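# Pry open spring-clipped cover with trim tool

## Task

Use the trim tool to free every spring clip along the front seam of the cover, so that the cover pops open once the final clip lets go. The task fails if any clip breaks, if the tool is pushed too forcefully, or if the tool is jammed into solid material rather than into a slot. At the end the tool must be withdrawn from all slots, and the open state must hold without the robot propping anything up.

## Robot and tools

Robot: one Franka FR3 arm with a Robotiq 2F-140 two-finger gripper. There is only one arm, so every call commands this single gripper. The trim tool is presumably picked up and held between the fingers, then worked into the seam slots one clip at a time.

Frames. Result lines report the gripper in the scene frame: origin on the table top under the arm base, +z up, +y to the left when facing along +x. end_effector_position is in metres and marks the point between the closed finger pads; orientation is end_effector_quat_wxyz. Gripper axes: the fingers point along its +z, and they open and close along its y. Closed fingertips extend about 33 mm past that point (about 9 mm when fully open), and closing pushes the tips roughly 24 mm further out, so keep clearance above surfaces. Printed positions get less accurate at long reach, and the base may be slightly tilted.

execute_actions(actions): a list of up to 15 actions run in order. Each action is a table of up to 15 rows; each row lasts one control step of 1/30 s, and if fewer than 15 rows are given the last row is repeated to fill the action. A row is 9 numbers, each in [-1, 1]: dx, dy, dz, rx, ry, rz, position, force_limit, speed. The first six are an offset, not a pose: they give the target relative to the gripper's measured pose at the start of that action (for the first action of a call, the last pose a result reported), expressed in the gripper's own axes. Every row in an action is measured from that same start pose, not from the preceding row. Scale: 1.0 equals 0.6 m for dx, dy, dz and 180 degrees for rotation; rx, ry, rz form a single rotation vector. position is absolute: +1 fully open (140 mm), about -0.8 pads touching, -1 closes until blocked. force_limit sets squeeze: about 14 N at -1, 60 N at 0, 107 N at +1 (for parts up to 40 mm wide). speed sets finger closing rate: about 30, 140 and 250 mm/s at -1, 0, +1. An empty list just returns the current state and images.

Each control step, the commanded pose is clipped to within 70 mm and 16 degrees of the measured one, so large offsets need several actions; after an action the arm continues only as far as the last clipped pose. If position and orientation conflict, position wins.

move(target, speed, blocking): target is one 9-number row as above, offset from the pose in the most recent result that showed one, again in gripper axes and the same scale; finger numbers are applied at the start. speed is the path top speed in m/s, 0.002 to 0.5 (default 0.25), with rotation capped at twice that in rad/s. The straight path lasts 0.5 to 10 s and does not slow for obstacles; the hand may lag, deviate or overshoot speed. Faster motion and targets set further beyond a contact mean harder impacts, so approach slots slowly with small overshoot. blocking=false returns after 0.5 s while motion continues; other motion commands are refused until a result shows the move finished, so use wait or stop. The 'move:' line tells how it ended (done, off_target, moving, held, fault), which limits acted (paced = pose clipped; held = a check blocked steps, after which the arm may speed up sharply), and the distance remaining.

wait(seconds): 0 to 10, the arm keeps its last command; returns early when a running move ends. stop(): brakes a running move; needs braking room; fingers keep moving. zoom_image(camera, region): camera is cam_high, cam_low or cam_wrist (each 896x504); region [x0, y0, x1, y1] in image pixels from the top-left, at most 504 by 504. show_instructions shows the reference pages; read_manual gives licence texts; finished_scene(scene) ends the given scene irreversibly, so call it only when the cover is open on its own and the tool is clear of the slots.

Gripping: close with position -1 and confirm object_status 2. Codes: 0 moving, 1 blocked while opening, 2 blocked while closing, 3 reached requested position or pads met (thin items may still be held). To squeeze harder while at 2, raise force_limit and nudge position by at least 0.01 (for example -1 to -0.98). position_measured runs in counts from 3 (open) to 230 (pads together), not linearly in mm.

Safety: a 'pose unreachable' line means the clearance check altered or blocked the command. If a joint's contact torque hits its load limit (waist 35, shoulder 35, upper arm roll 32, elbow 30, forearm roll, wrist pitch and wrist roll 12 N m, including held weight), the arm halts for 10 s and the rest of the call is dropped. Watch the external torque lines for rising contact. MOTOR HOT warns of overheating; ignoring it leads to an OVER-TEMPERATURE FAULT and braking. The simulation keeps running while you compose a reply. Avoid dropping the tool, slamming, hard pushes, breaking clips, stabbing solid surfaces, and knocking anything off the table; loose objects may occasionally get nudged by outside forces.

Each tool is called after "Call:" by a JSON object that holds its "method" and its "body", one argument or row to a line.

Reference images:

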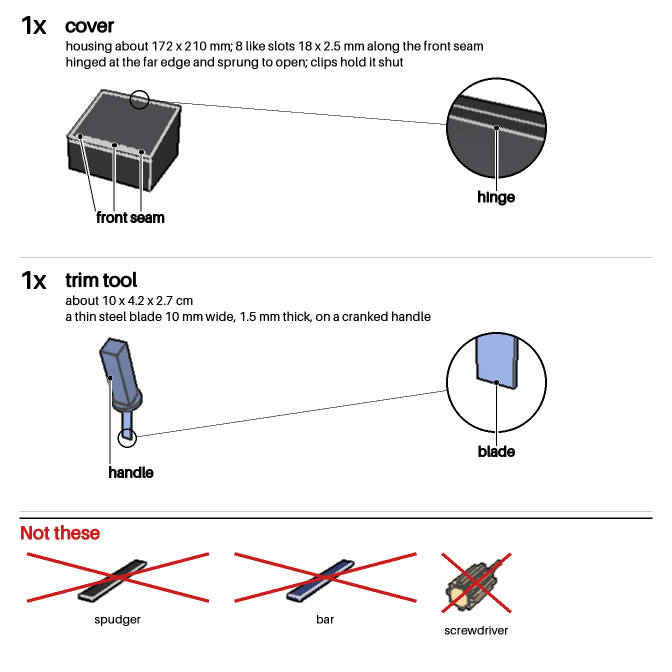

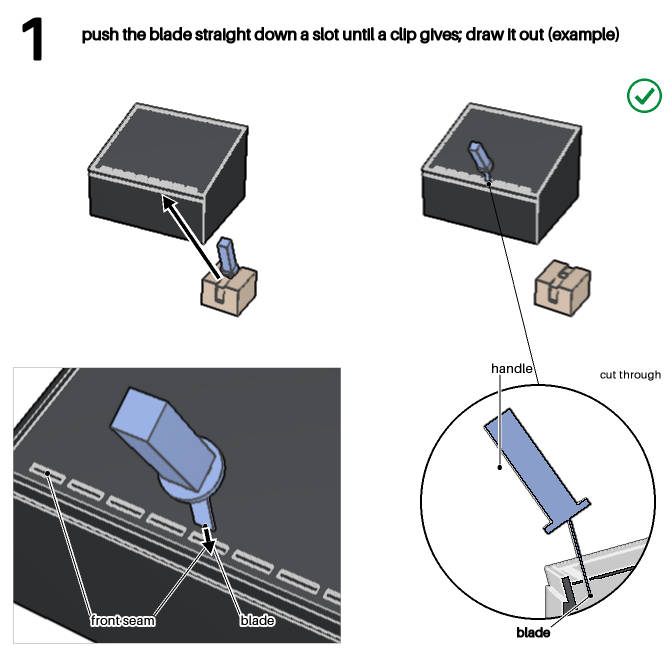

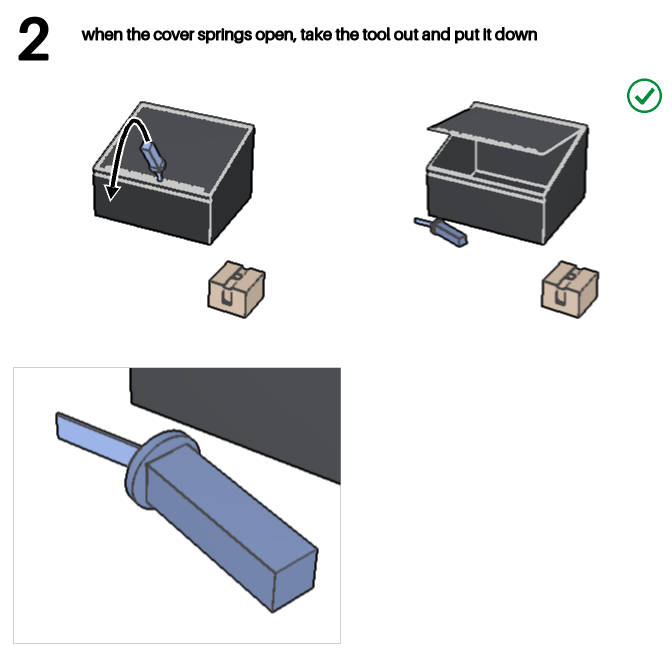

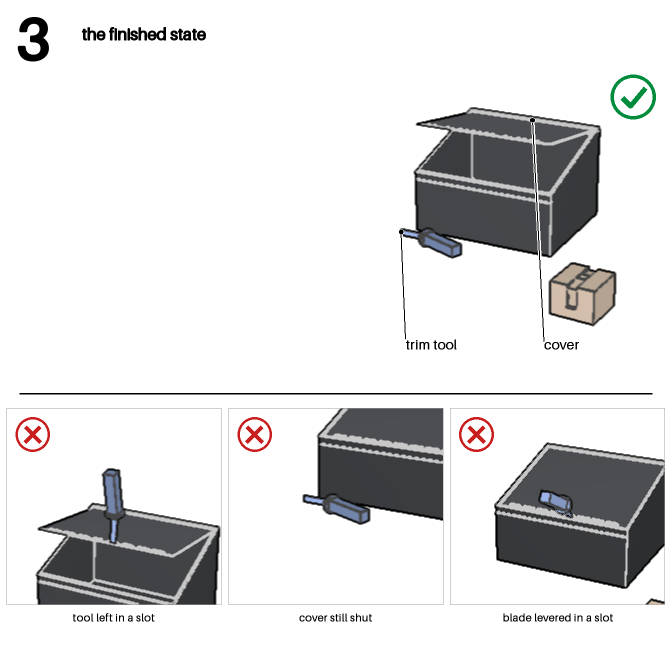

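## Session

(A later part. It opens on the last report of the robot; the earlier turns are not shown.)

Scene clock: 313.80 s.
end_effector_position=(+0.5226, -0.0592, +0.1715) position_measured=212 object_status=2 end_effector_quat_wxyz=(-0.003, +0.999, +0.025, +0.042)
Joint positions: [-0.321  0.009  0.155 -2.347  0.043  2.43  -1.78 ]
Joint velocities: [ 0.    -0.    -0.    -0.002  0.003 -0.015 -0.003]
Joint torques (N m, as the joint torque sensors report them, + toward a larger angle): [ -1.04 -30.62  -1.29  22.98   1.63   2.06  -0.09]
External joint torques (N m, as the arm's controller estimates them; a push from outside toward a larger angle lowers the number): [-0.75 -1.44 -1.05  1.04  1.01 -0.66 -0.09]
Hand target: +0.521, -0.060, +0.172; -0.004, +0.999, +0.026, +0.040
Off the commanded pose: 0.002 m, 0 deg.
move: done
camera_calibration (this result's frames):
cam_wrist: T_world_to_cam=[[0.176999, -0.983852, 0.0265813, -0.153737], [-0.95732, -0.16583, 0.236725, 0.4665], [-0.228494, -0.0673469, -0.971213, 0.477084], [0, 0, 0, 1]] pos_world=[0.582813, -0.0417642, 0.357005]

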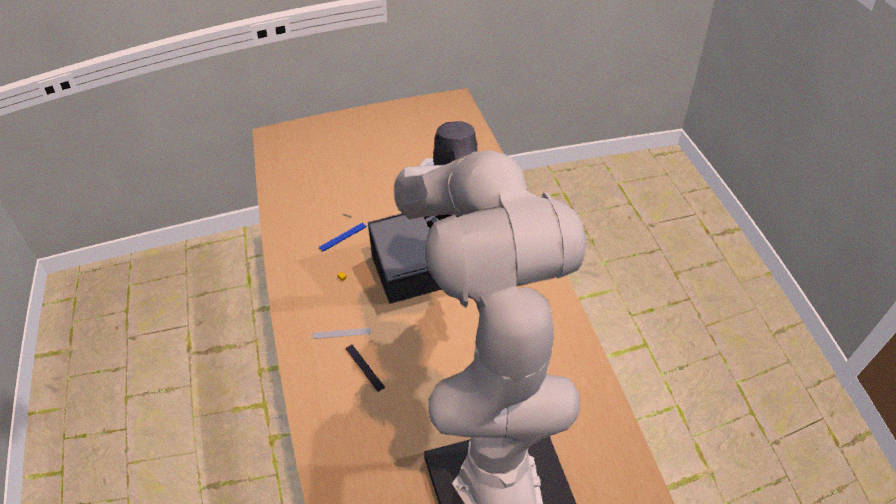

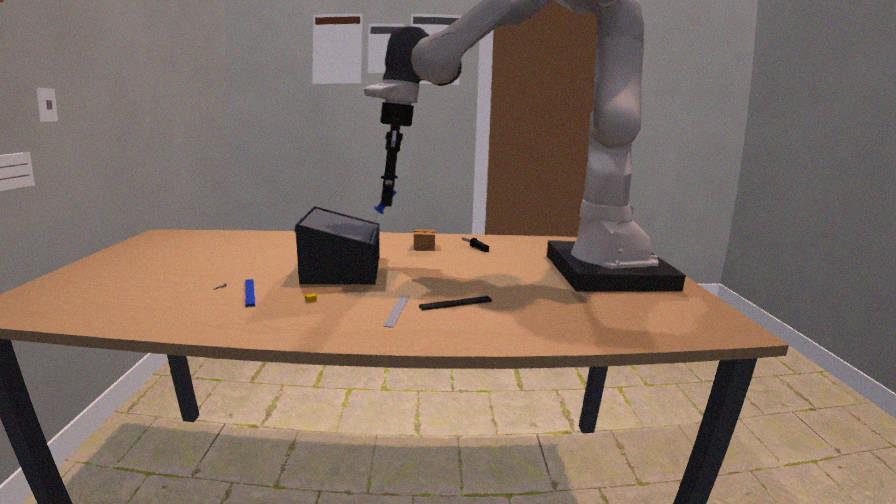

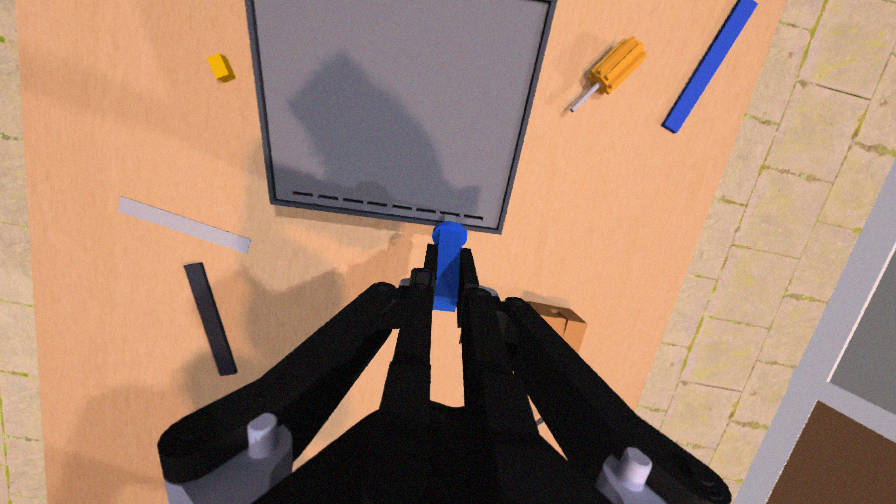

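Call:
{"method": "move", "body": {
  "target": [-0.004,0.039,-0.002,0,-0.0008,-0.001,-1,0.8,-0.6],
  "speed": 0.04
}}

Call:
{"method": "zoom_image", "body": {
  "camera": "cam_wrist",
  "region": [430, 200, 475, 230]
}}

Scene clock: 316.73 s.
end_effector_position=(+0.5227, -0.0810, +0.1736) position_measured=212 object_status=2 end_effector_quat_wxyz=(-0.001, +0.999, +0.023, +0.043)
Joint positions: [-0.341  0.013  0.134 -2.336  0.043  2.425 -1.816]
Joint velocities: [-0.     0.     0.     0.001  0.001 -0.001 -0.025]
Joint torques (N m, as the joint torque sensors report them, + toward a larger angle): [ -1.66 -27.75  -1.99  23.56   1.6    2.    -0.13]
External joint torques (N m, as the arm's controller estimates them; a push from outside toward a larger angle lowers the number): [-1.28  1.78 -1.68  1.54  0.97 -0.72 -0.13]
Hand target: +0.522, -0.082, +0.173; -0.003, +0.999, +0.027, +0.041
Off the commanded pose: 0.002 m, 1 deg.
move: done
camera_calibration (this result's frames):
cam_wrist: T_world_to_cam=[[0.171753, -0.984708, 0.0291801, -0.173089], [-0.958662, -0.160242, 0.235138, 0.463871], [-0.226866, -0.0683595, -0.971524, 0.476874], [0, 0, 0, 1]] pos_world=[0.582611, -0.0635117, 0.359271]

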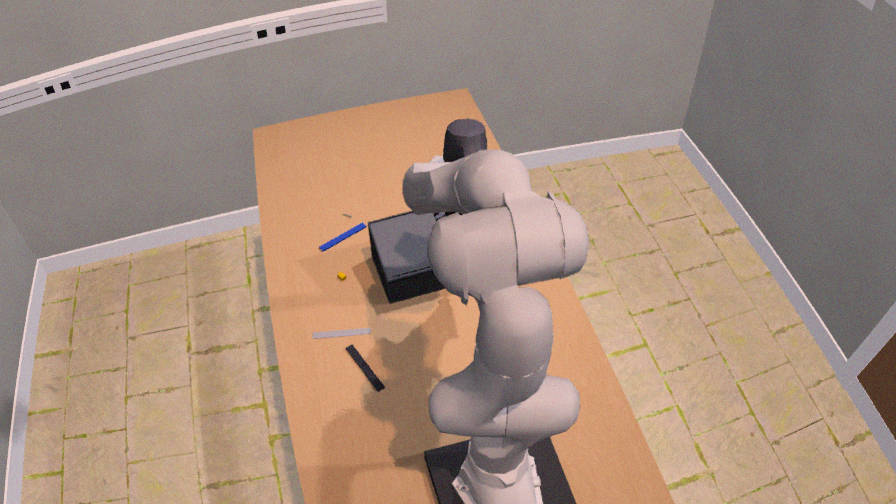

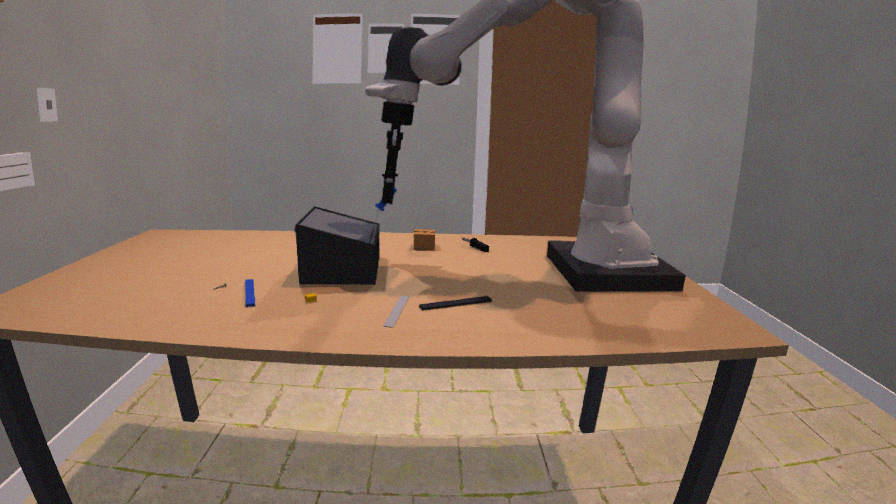

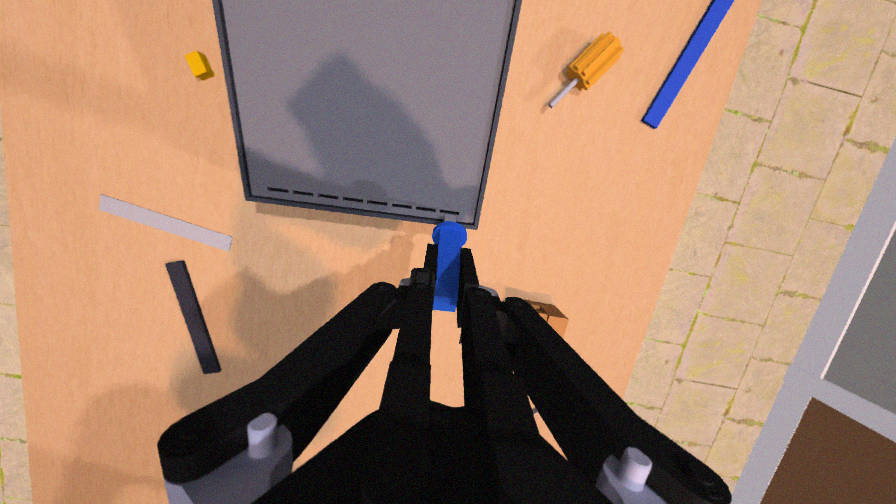

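Region (430, 200, 475, 230) of cam_wrist's 896x504 image, scaled by 11.200, with more detail than that image has.

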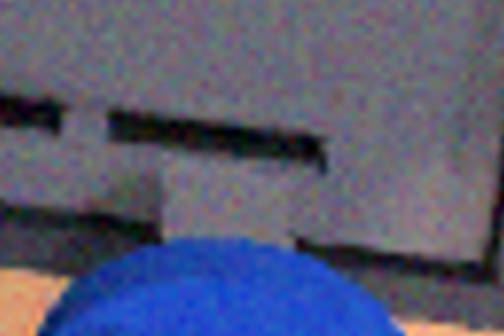

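Call:
{"method": "move", "body": {
  "target": [0.0048,-0.0005,0.0098,0,0.0,-0.0025,-1,0.8,-0.6],
  "speed": 0.012
}}

Call:
{"method": "zoom_image", "body": {
  "camera": "cam_wrist",
  "region": [430, 200, 475, 230]
}}

Scene clock: 319.07 s.
end_effector_position=(+0.5240, -0.0810, +0.1680) position_measured=212 object_status=2 end_effector_quat_wxyz=(-0.003, +0.999, +0.027, +0.042)
Joint positions: [-0.341  0.029  0.134 -2.332  0.043  2.432 -1.825]
Joint velocities: [ 0.002 -0.     0.002  0.002  0.001  0.005  0.   ]
Joint torques (N m, as the joint torque sensors report them, + toward a larger angle): [  0.21 -28.79  -0.11  23.2   -0.16   3.11   0.41]
External joint torques (N m, as the arm's controller estimates them; a push from outside toward a larger angle lowers the number): [ 0.36  1.36 -0.11  1.21 -0.78  0.4   0.41]
Hand target: +0.526, -0.081, +0.168; -0.001, +0.999, +0.027, +0.043
Off the commanded pose: 0.002 m, 0 deg.
move: done
camera_calibration (this result's frames):
cam_wrist: T_world_to_cam=[[0.179702, -0.98336, 0.0266583, -0.176745], [-0.956465, -0.168324, 0.238415, 0.464137], [-0.229961, -0.0683414, -0.970797, 0.473228], [0, 0, 0, 1]] pos_world=[0.584516, -0.0633371, 0.353463]

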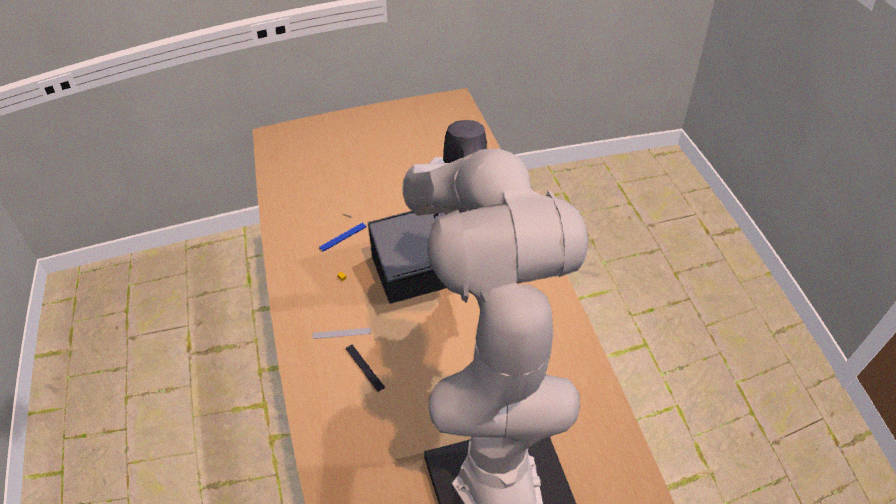

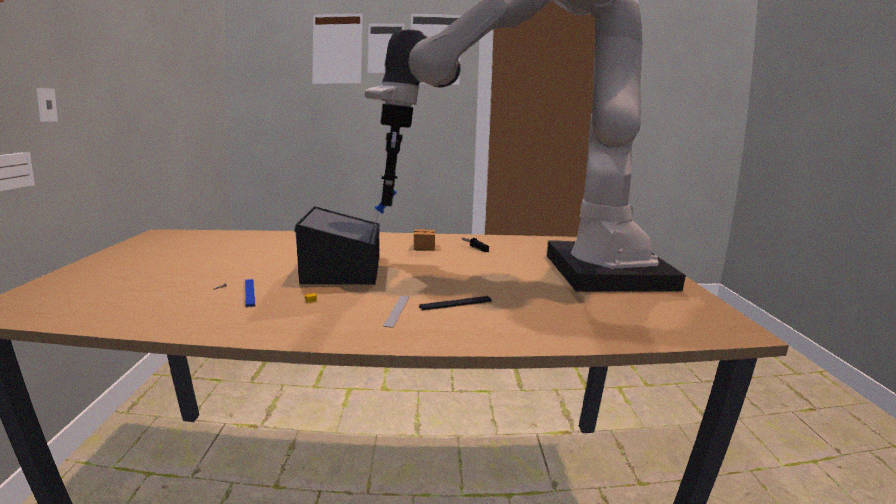

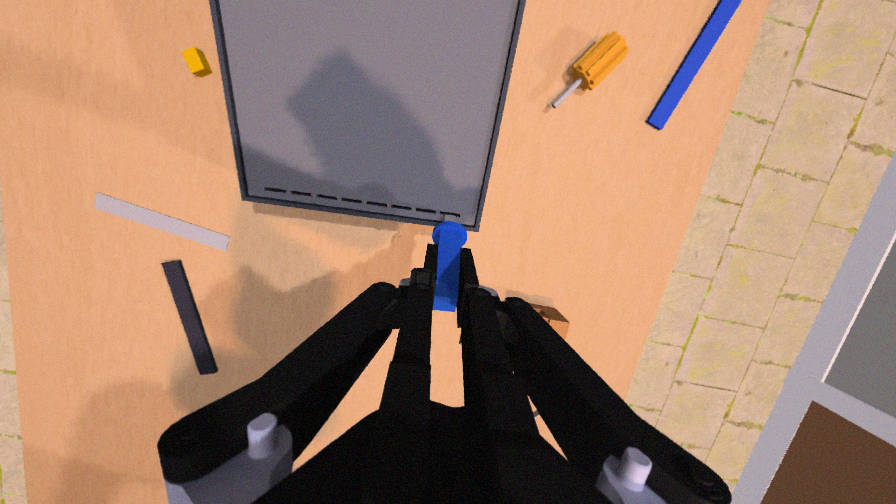

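Region (430, 200, 475, 230) of cam_wrist's 896x504 image, scaled by 11.200, with more detail than that image has.

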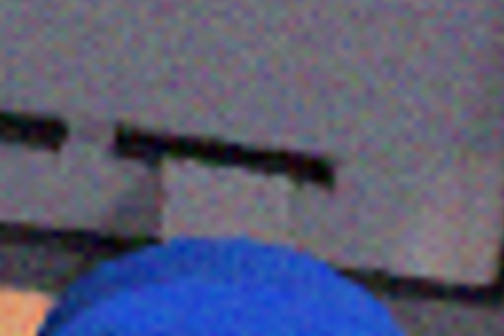

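Call:
{"method": "execute_actions", "body": {
  "actions": [
    [[0.0036,0,0.0035,0,0.0012,0.001,-1,0.8,-0.6]],
    [[0.0033,0,0.0035,0,0.0012,0.001,-1,0.8,-0.6]],
    [[0.0032,0.0005,0.0035,0,0.0011,0.001,-1,0.8,-0.6]],
    [[0.003,0.0008,0.003,-0.0004,0.001,0.0012,-1,0.8,-0.6],[0.003,0.0008,0.0035,-0.0004,0.001,0.0012,-1,0.8,-0.6],[0.0031,0.001,0.0042,-0.0006,0.001,0.0015,-1,0.8,-0.6],[0.0032,0.001,0.0048,-0.0006,0.001,0.0015,-1,0.8,-0.6],[0.0033,0.001,0.0055,-0.0006,0.001,0.0015,-1,0.8,-0.6]],
    [[0.002,0.001,0.003,-0.0006,0.0006,0.0015,-1,0.8,-0.6],[0.002,0.001,0.004,-0.0006,0.0006,0.0015,-1,0.8,-0.6],[0.0022,0.001,0.005,-0.0006,0.0006,0.0015,-1,0.8,-0.6],[0.0024,0.001,0.006,-0.0006,0.0006,0.0015,-1,0.8,-0.6]]
  ]
}}

Scene clock: 324.67 s.
end_effector_position=(+0.5267, -0.0811, +0.1590) position_measured=212 object_status=2 end_effector_quat_wxyz=(-0.004, +0.999, +0.026, +0.041)
Joint positions: [-0.341  0.053  0.134 -2.329  0.043  2.452 -1.824]
Joint velocities: [ 0.001  0.002 -0.001 -0.001  0.001 -0.001  0.001]
Joint torques (N m, as the joint torque sensors report them, + toward a larger angle): [ -0.11 -26.39  -0.5   22.28  -0.18   3.7    0.52]
External joint torques (N m, as the arm's controller estimates them; a push from outside toward a larger angle lowers the number): [ 0.24  3.98 -0.42  0.73 -0.79  1.02  0.51]
External joint torques at the end of the 1st action: [ 0.14  1.95 -0.17  1.62  0.1   0.49  0.34]
External joint torques at the end of the 2nd action: [ 0.09  1.64 -0.27  1.44  0.16  0.53  0.29]
External joint torques at the end of the 3rd action: [-0.05  1.79 -0.34  1.93  0.12  0.58  0.27]
External joint torques at the end of the 4th action: [ 0.42  1.96 -0.05  1.65 -0.68  0.99  0.54]
Hand target: +0.528, -0.082, +0.156; -0.003, +0.999, +0.024, +0.042
Off the commanded pose: 0.003 m, 0 deg.
camera_calibration (this result's frames):
cam_wrist: T_world_to_cam=[[0.177939, -0.983748, 0.0240335, -0.175826], [-0.956714, -0.167231, 0.238183, 0.469079], [-0.230293, -0.0653754, -0.970923, 0.465522], [0, 0, 0, 1]] pos_world=[0.587268, -0.06409, 0.344485]

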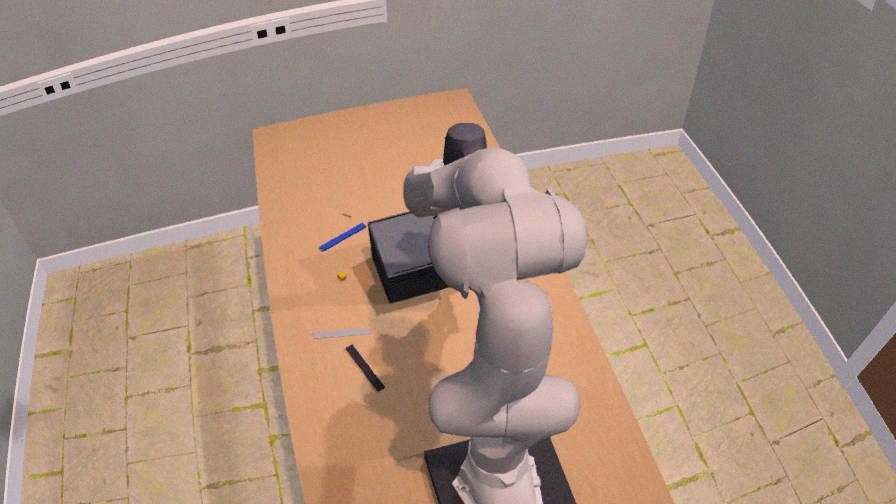

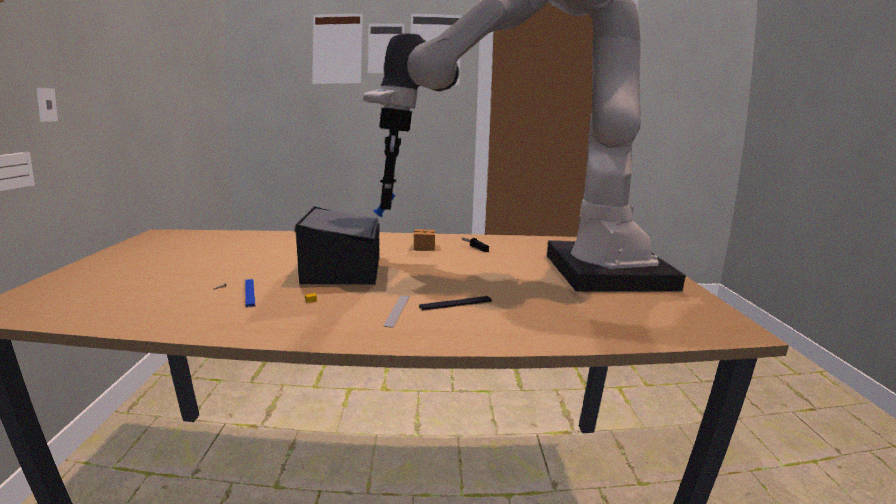

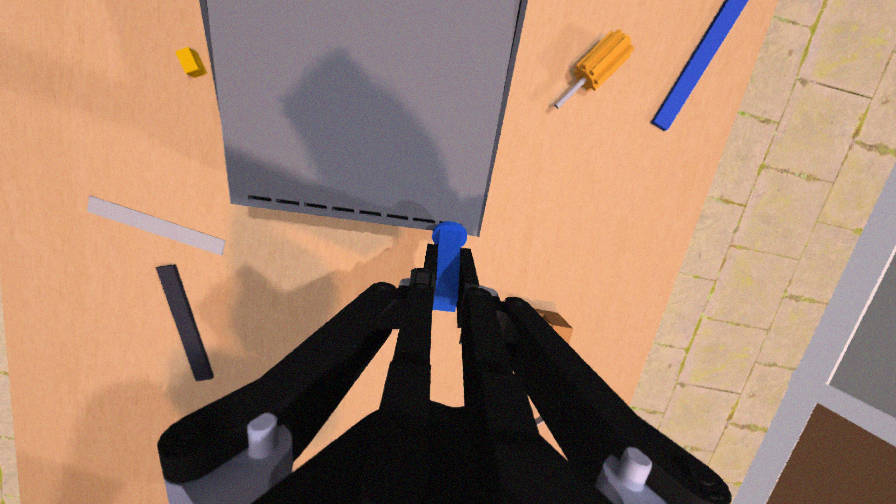

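Call:
{"method": "move", "body": {
  "target": [0.0105,0,-0.02,0,-0.033,0,-1,0.8,-0.6],
  "speed": 0.03
}}

Call:
{"method": "zoom_image", "body": {
  "camera": "cam_low",
  "region": [290, 160, 420, 260]
}}

Scene clock: 334.80 s.
end_effector_position=(+0.5340, -0.0818, +0.1733) position_measured=212 object_status=2 end_effector_quat_wxyz=(-0.003, +1.000, +0.028, -0.006)
Joint positions: [-0.332  0.112  0.134 -2.182  0.     2.273 -1.788]
Joint velocities: [ 0.004  0.003 -0.     0.008 -0.004 -0.029  0.011]
Joint torques (N m, as the joint torque sensors report them, + toward a larger angle): [  1.11 -31.26   0.48  25.95  -0.19   1.84   0.38]
External joint torques (N m, as the arm's controller estimates them; a push from outside toward a larger angle lowers the number): [ 1.49  1.93  0.26  3.69 -0.86 -0.64  0.38]
Hand target: +0.532, -0.080, +0.172; -0.003, +1.000, +0.027, -0.010
Off the commanded pose: 0.003 m, 1 deg.
move: done
camera_calibration (this result's frames):
cam_wrist: T_world_to_cam=[[0.184519, -0.982766, 0.0110721, -0.179284], [-0.929313, -0.170794, 0.327423, 0.442174], [-0.31989, -0.0707054, -0.944813, 0.523949], [0, 0, 0, 1]] pos_world=[0.611605, -0.0636272, 0.352241]

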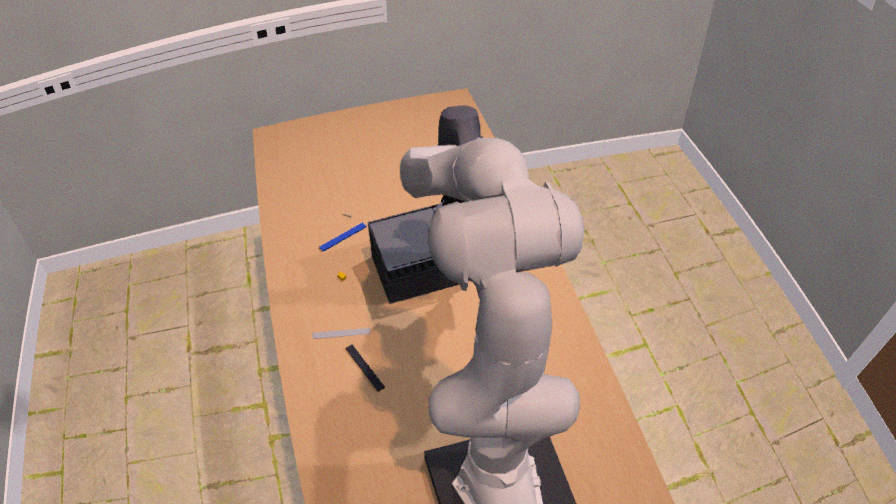

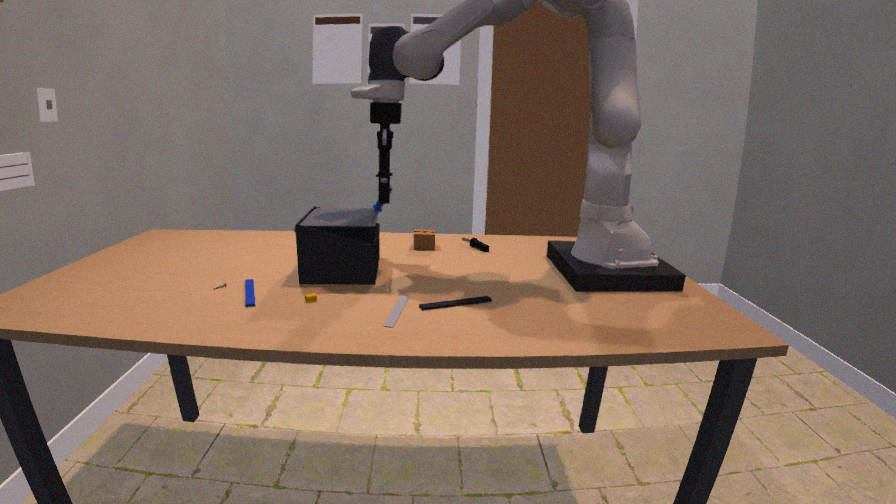

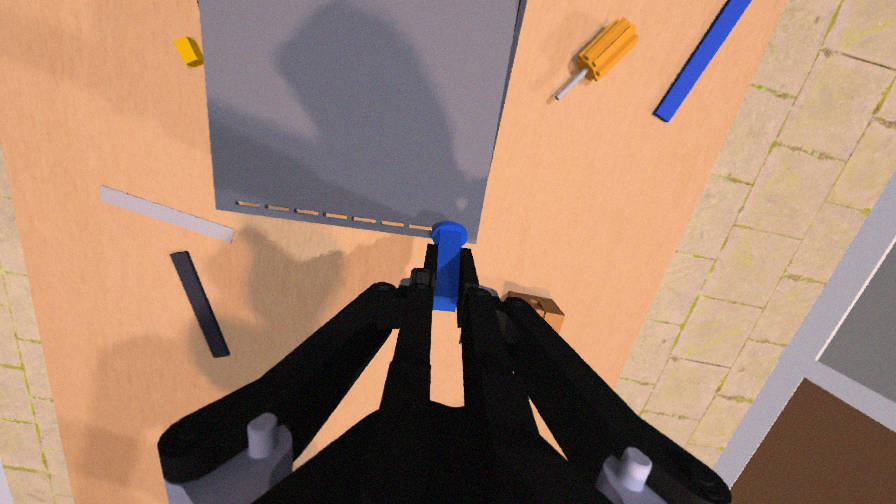

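Region (290, 160, 420, 260) of cam_low's 896x504 image, scaled by 3.877, with more detail than that image has; it fills the top 388 rows of this view, and the rest is white.

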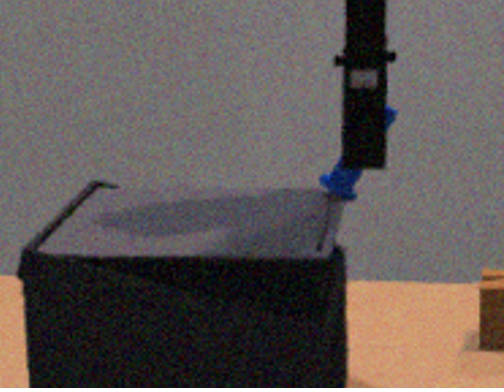

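Call:
{"method": "move", "body": {
  "target": [0.006,0,-0.045,0,-0.033,0,-1,0.8,-0.6],
  "speed": 0.03
}}

Call:
{"method": "zoom_image", "body": {
  "camera": "cam_low",
  "region": [290, 160, 420, 260]
}}

Scene clock: 339.77 s.
end_effector_position=(+0.5402, -0.0817, +0.2016) position_measured=212 object_status=2 end_effector_quat_wxyz=(-0.003, +0.998, +0.031, -0.052)
Joint positions: [-0.319  0.166  0.134 -2.012 -0.027  2.064 -1.766]
Joint velocities: [ 0.002  0.004  0.     0.009 -0.002 -0.033  0.003]
Joint torques (N m, as the joint torque sensors report them, + toward a larger angle): [  1.43 -33.66   0.31  24.57  -0.17   1.59   0.44]
External joint torques (N m, as the arm's controller estimates them; a push from outside toward a larger angle lowers the number): [ 1.77  2.06 -0.25  1.55 -0.89 -0.66  0.44]
Hand target: +0.538, -0.081, +0.200; -0.002, +0.998, +0.029, -0.057
Off the commanded pose: 0.003 m, 1 deg.
move: done
camera_calibration (this result's frames):
cam_wrist: T_world_to_cam=[[0.190026, -0.981773, -0.00335988, -0.180697], [-0.893805, -0.174414, 0.413148, 0.401849], [-0.406204, -0.075506, -0.910658, 0.59199], [0, 0, 0, 1]] pos_world=[0.63398, -0.062617, 0.37247]

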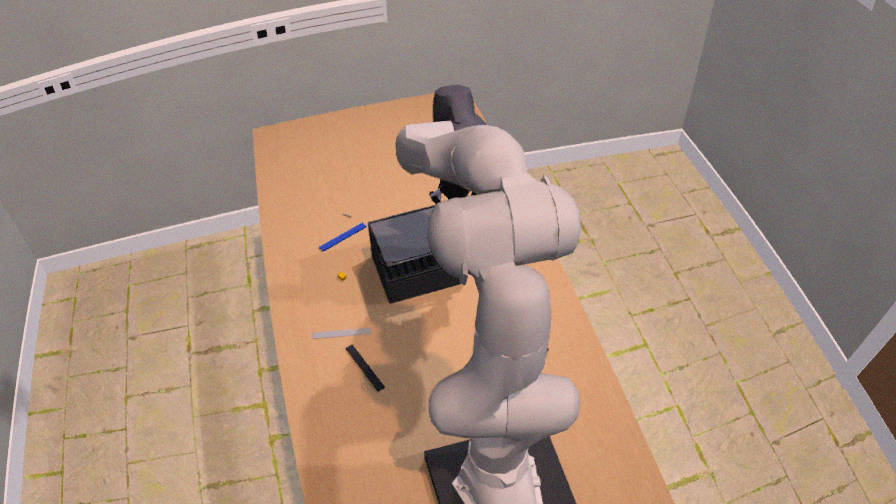

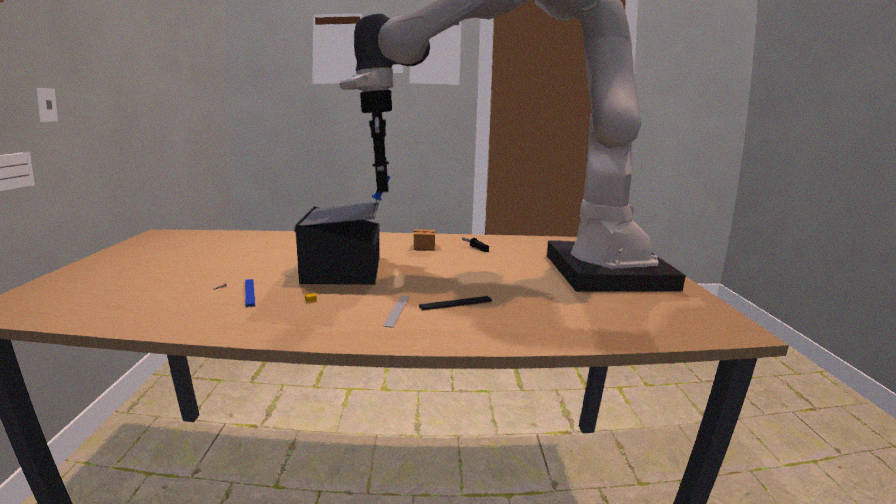

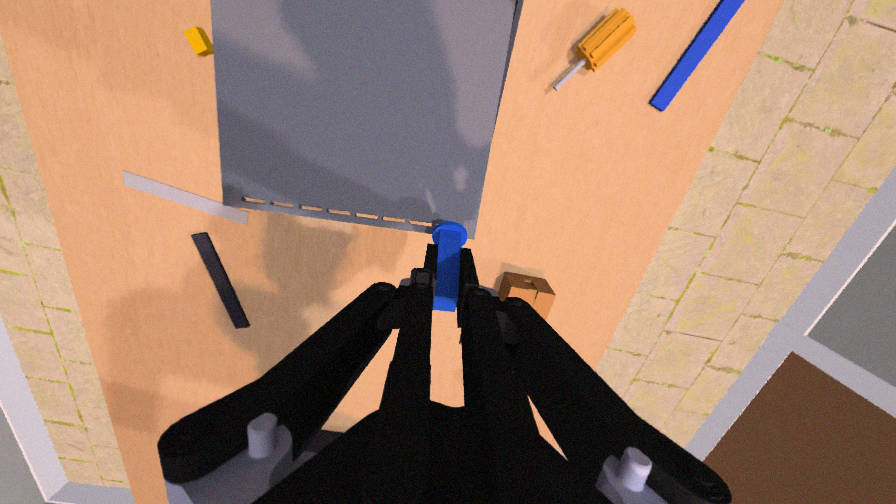

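Region (290, 160, 420, 260) of cam_low's 896x504 image, scaled by 3.877, with more detail than that image has; it fills the top 388 rows of this view, and the rest is white.

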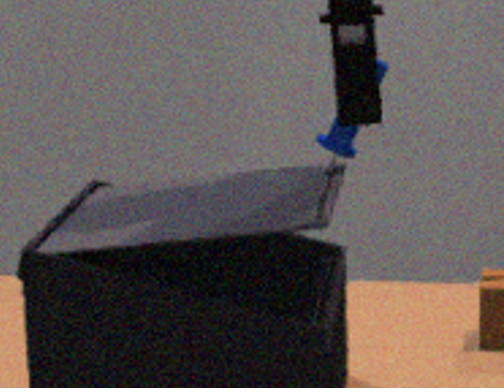

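Lid seems at its stop. Withdraw along the blade axis.

Call:
{"method": "move", "body": {
  "target": [-0.012,0,-0.06,0,0,0,-1,0.8,-0.6],
  "speed": 0.04
}}

Call:
{"method": "zoom_image", "body": {
  "camera": "cam_low",
  "region": [290, 140, 420, 260]
}}

Scene clock: 343.33 s.
end_effector_position=(+0.5378, -0.0812, +0.2367) position_measured=212 object_status=2 end_effector_quat_wxyz=(-0.001, +0.998, +0.030, -0.051)
Joint positions: [-0.319  0.12   0.134 -1.979 -0.022  1.988 -1.768]
Joint velocities: [-0.001 -0.001  0.    -0.001 -0.001 -0.014 -0.002]
Joint torques (N m, as the joint torque sensors report them, + toward a larger angle): [ -1.81 -35.5   -0.64  24.9    1.8    1.6   -0.23]
External joint torques (N m, as the arm's controller estimates them; a push from outside toward a larger angle lowers the number): [-1.42 -0.9  -0.9   1.39  1.04 -0.66 -0.22]
Hand target: +0.537, -0.082, +0.238; -0.003, +0.998, +0.031, -0.052
Off the commanded pose: 0.002 m, 0 deg.
move: done
camera_calibration (this result's frames):
cam_wrist: T_world_to_cam=[[0.188527, -0.982068, 0.000179718, -0.179641], [-0.895003, -0.171738, 0.411674, 0.386585], [-0.404261, -0.0777724, -0.911331, 0.621973], [0, 0, 0, 1]] pos_world=[0.631301, -0.0616558, 0.407709]

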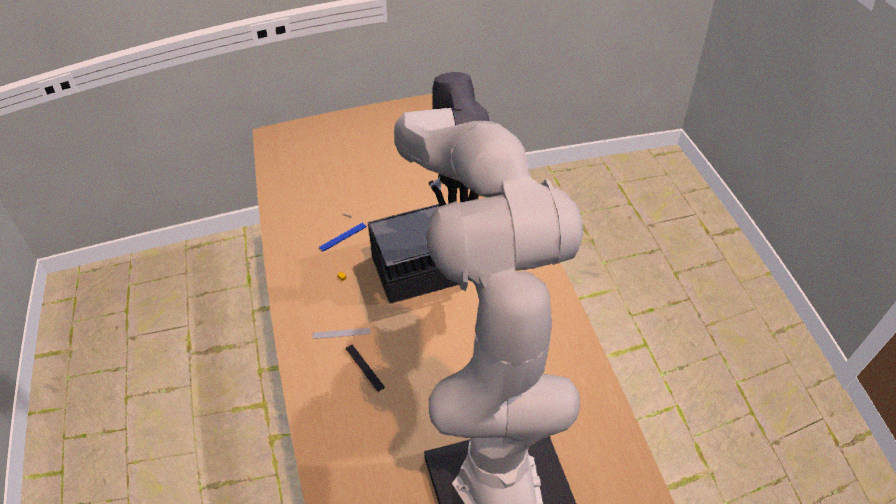

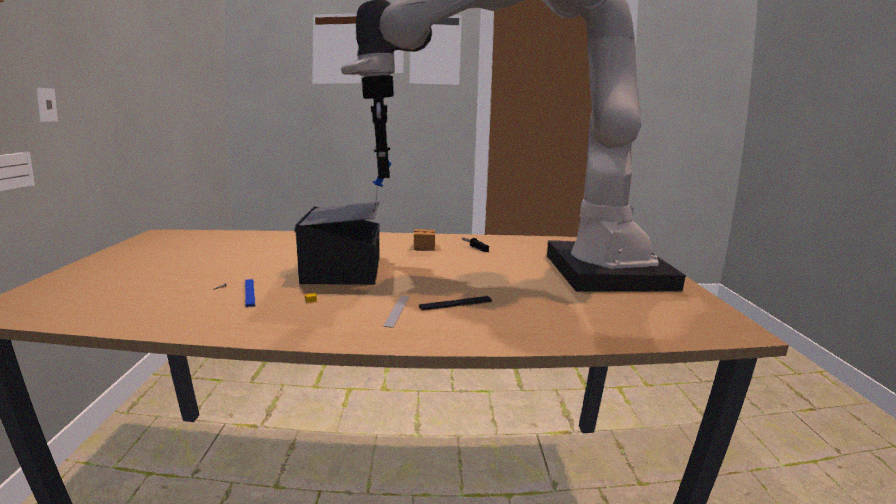

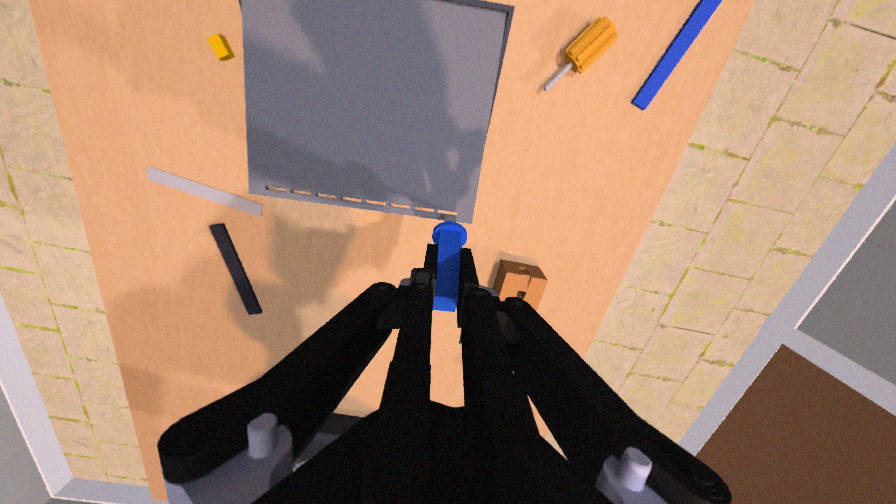

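Region (290, 140, 420, 260) of cam_low's 896x504 image, scaled by 3.877, with more detail than that image has; it fills the top 465 rows of this view, and the rest is white.

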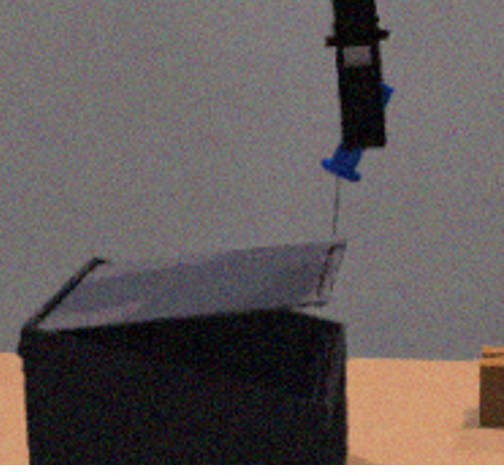

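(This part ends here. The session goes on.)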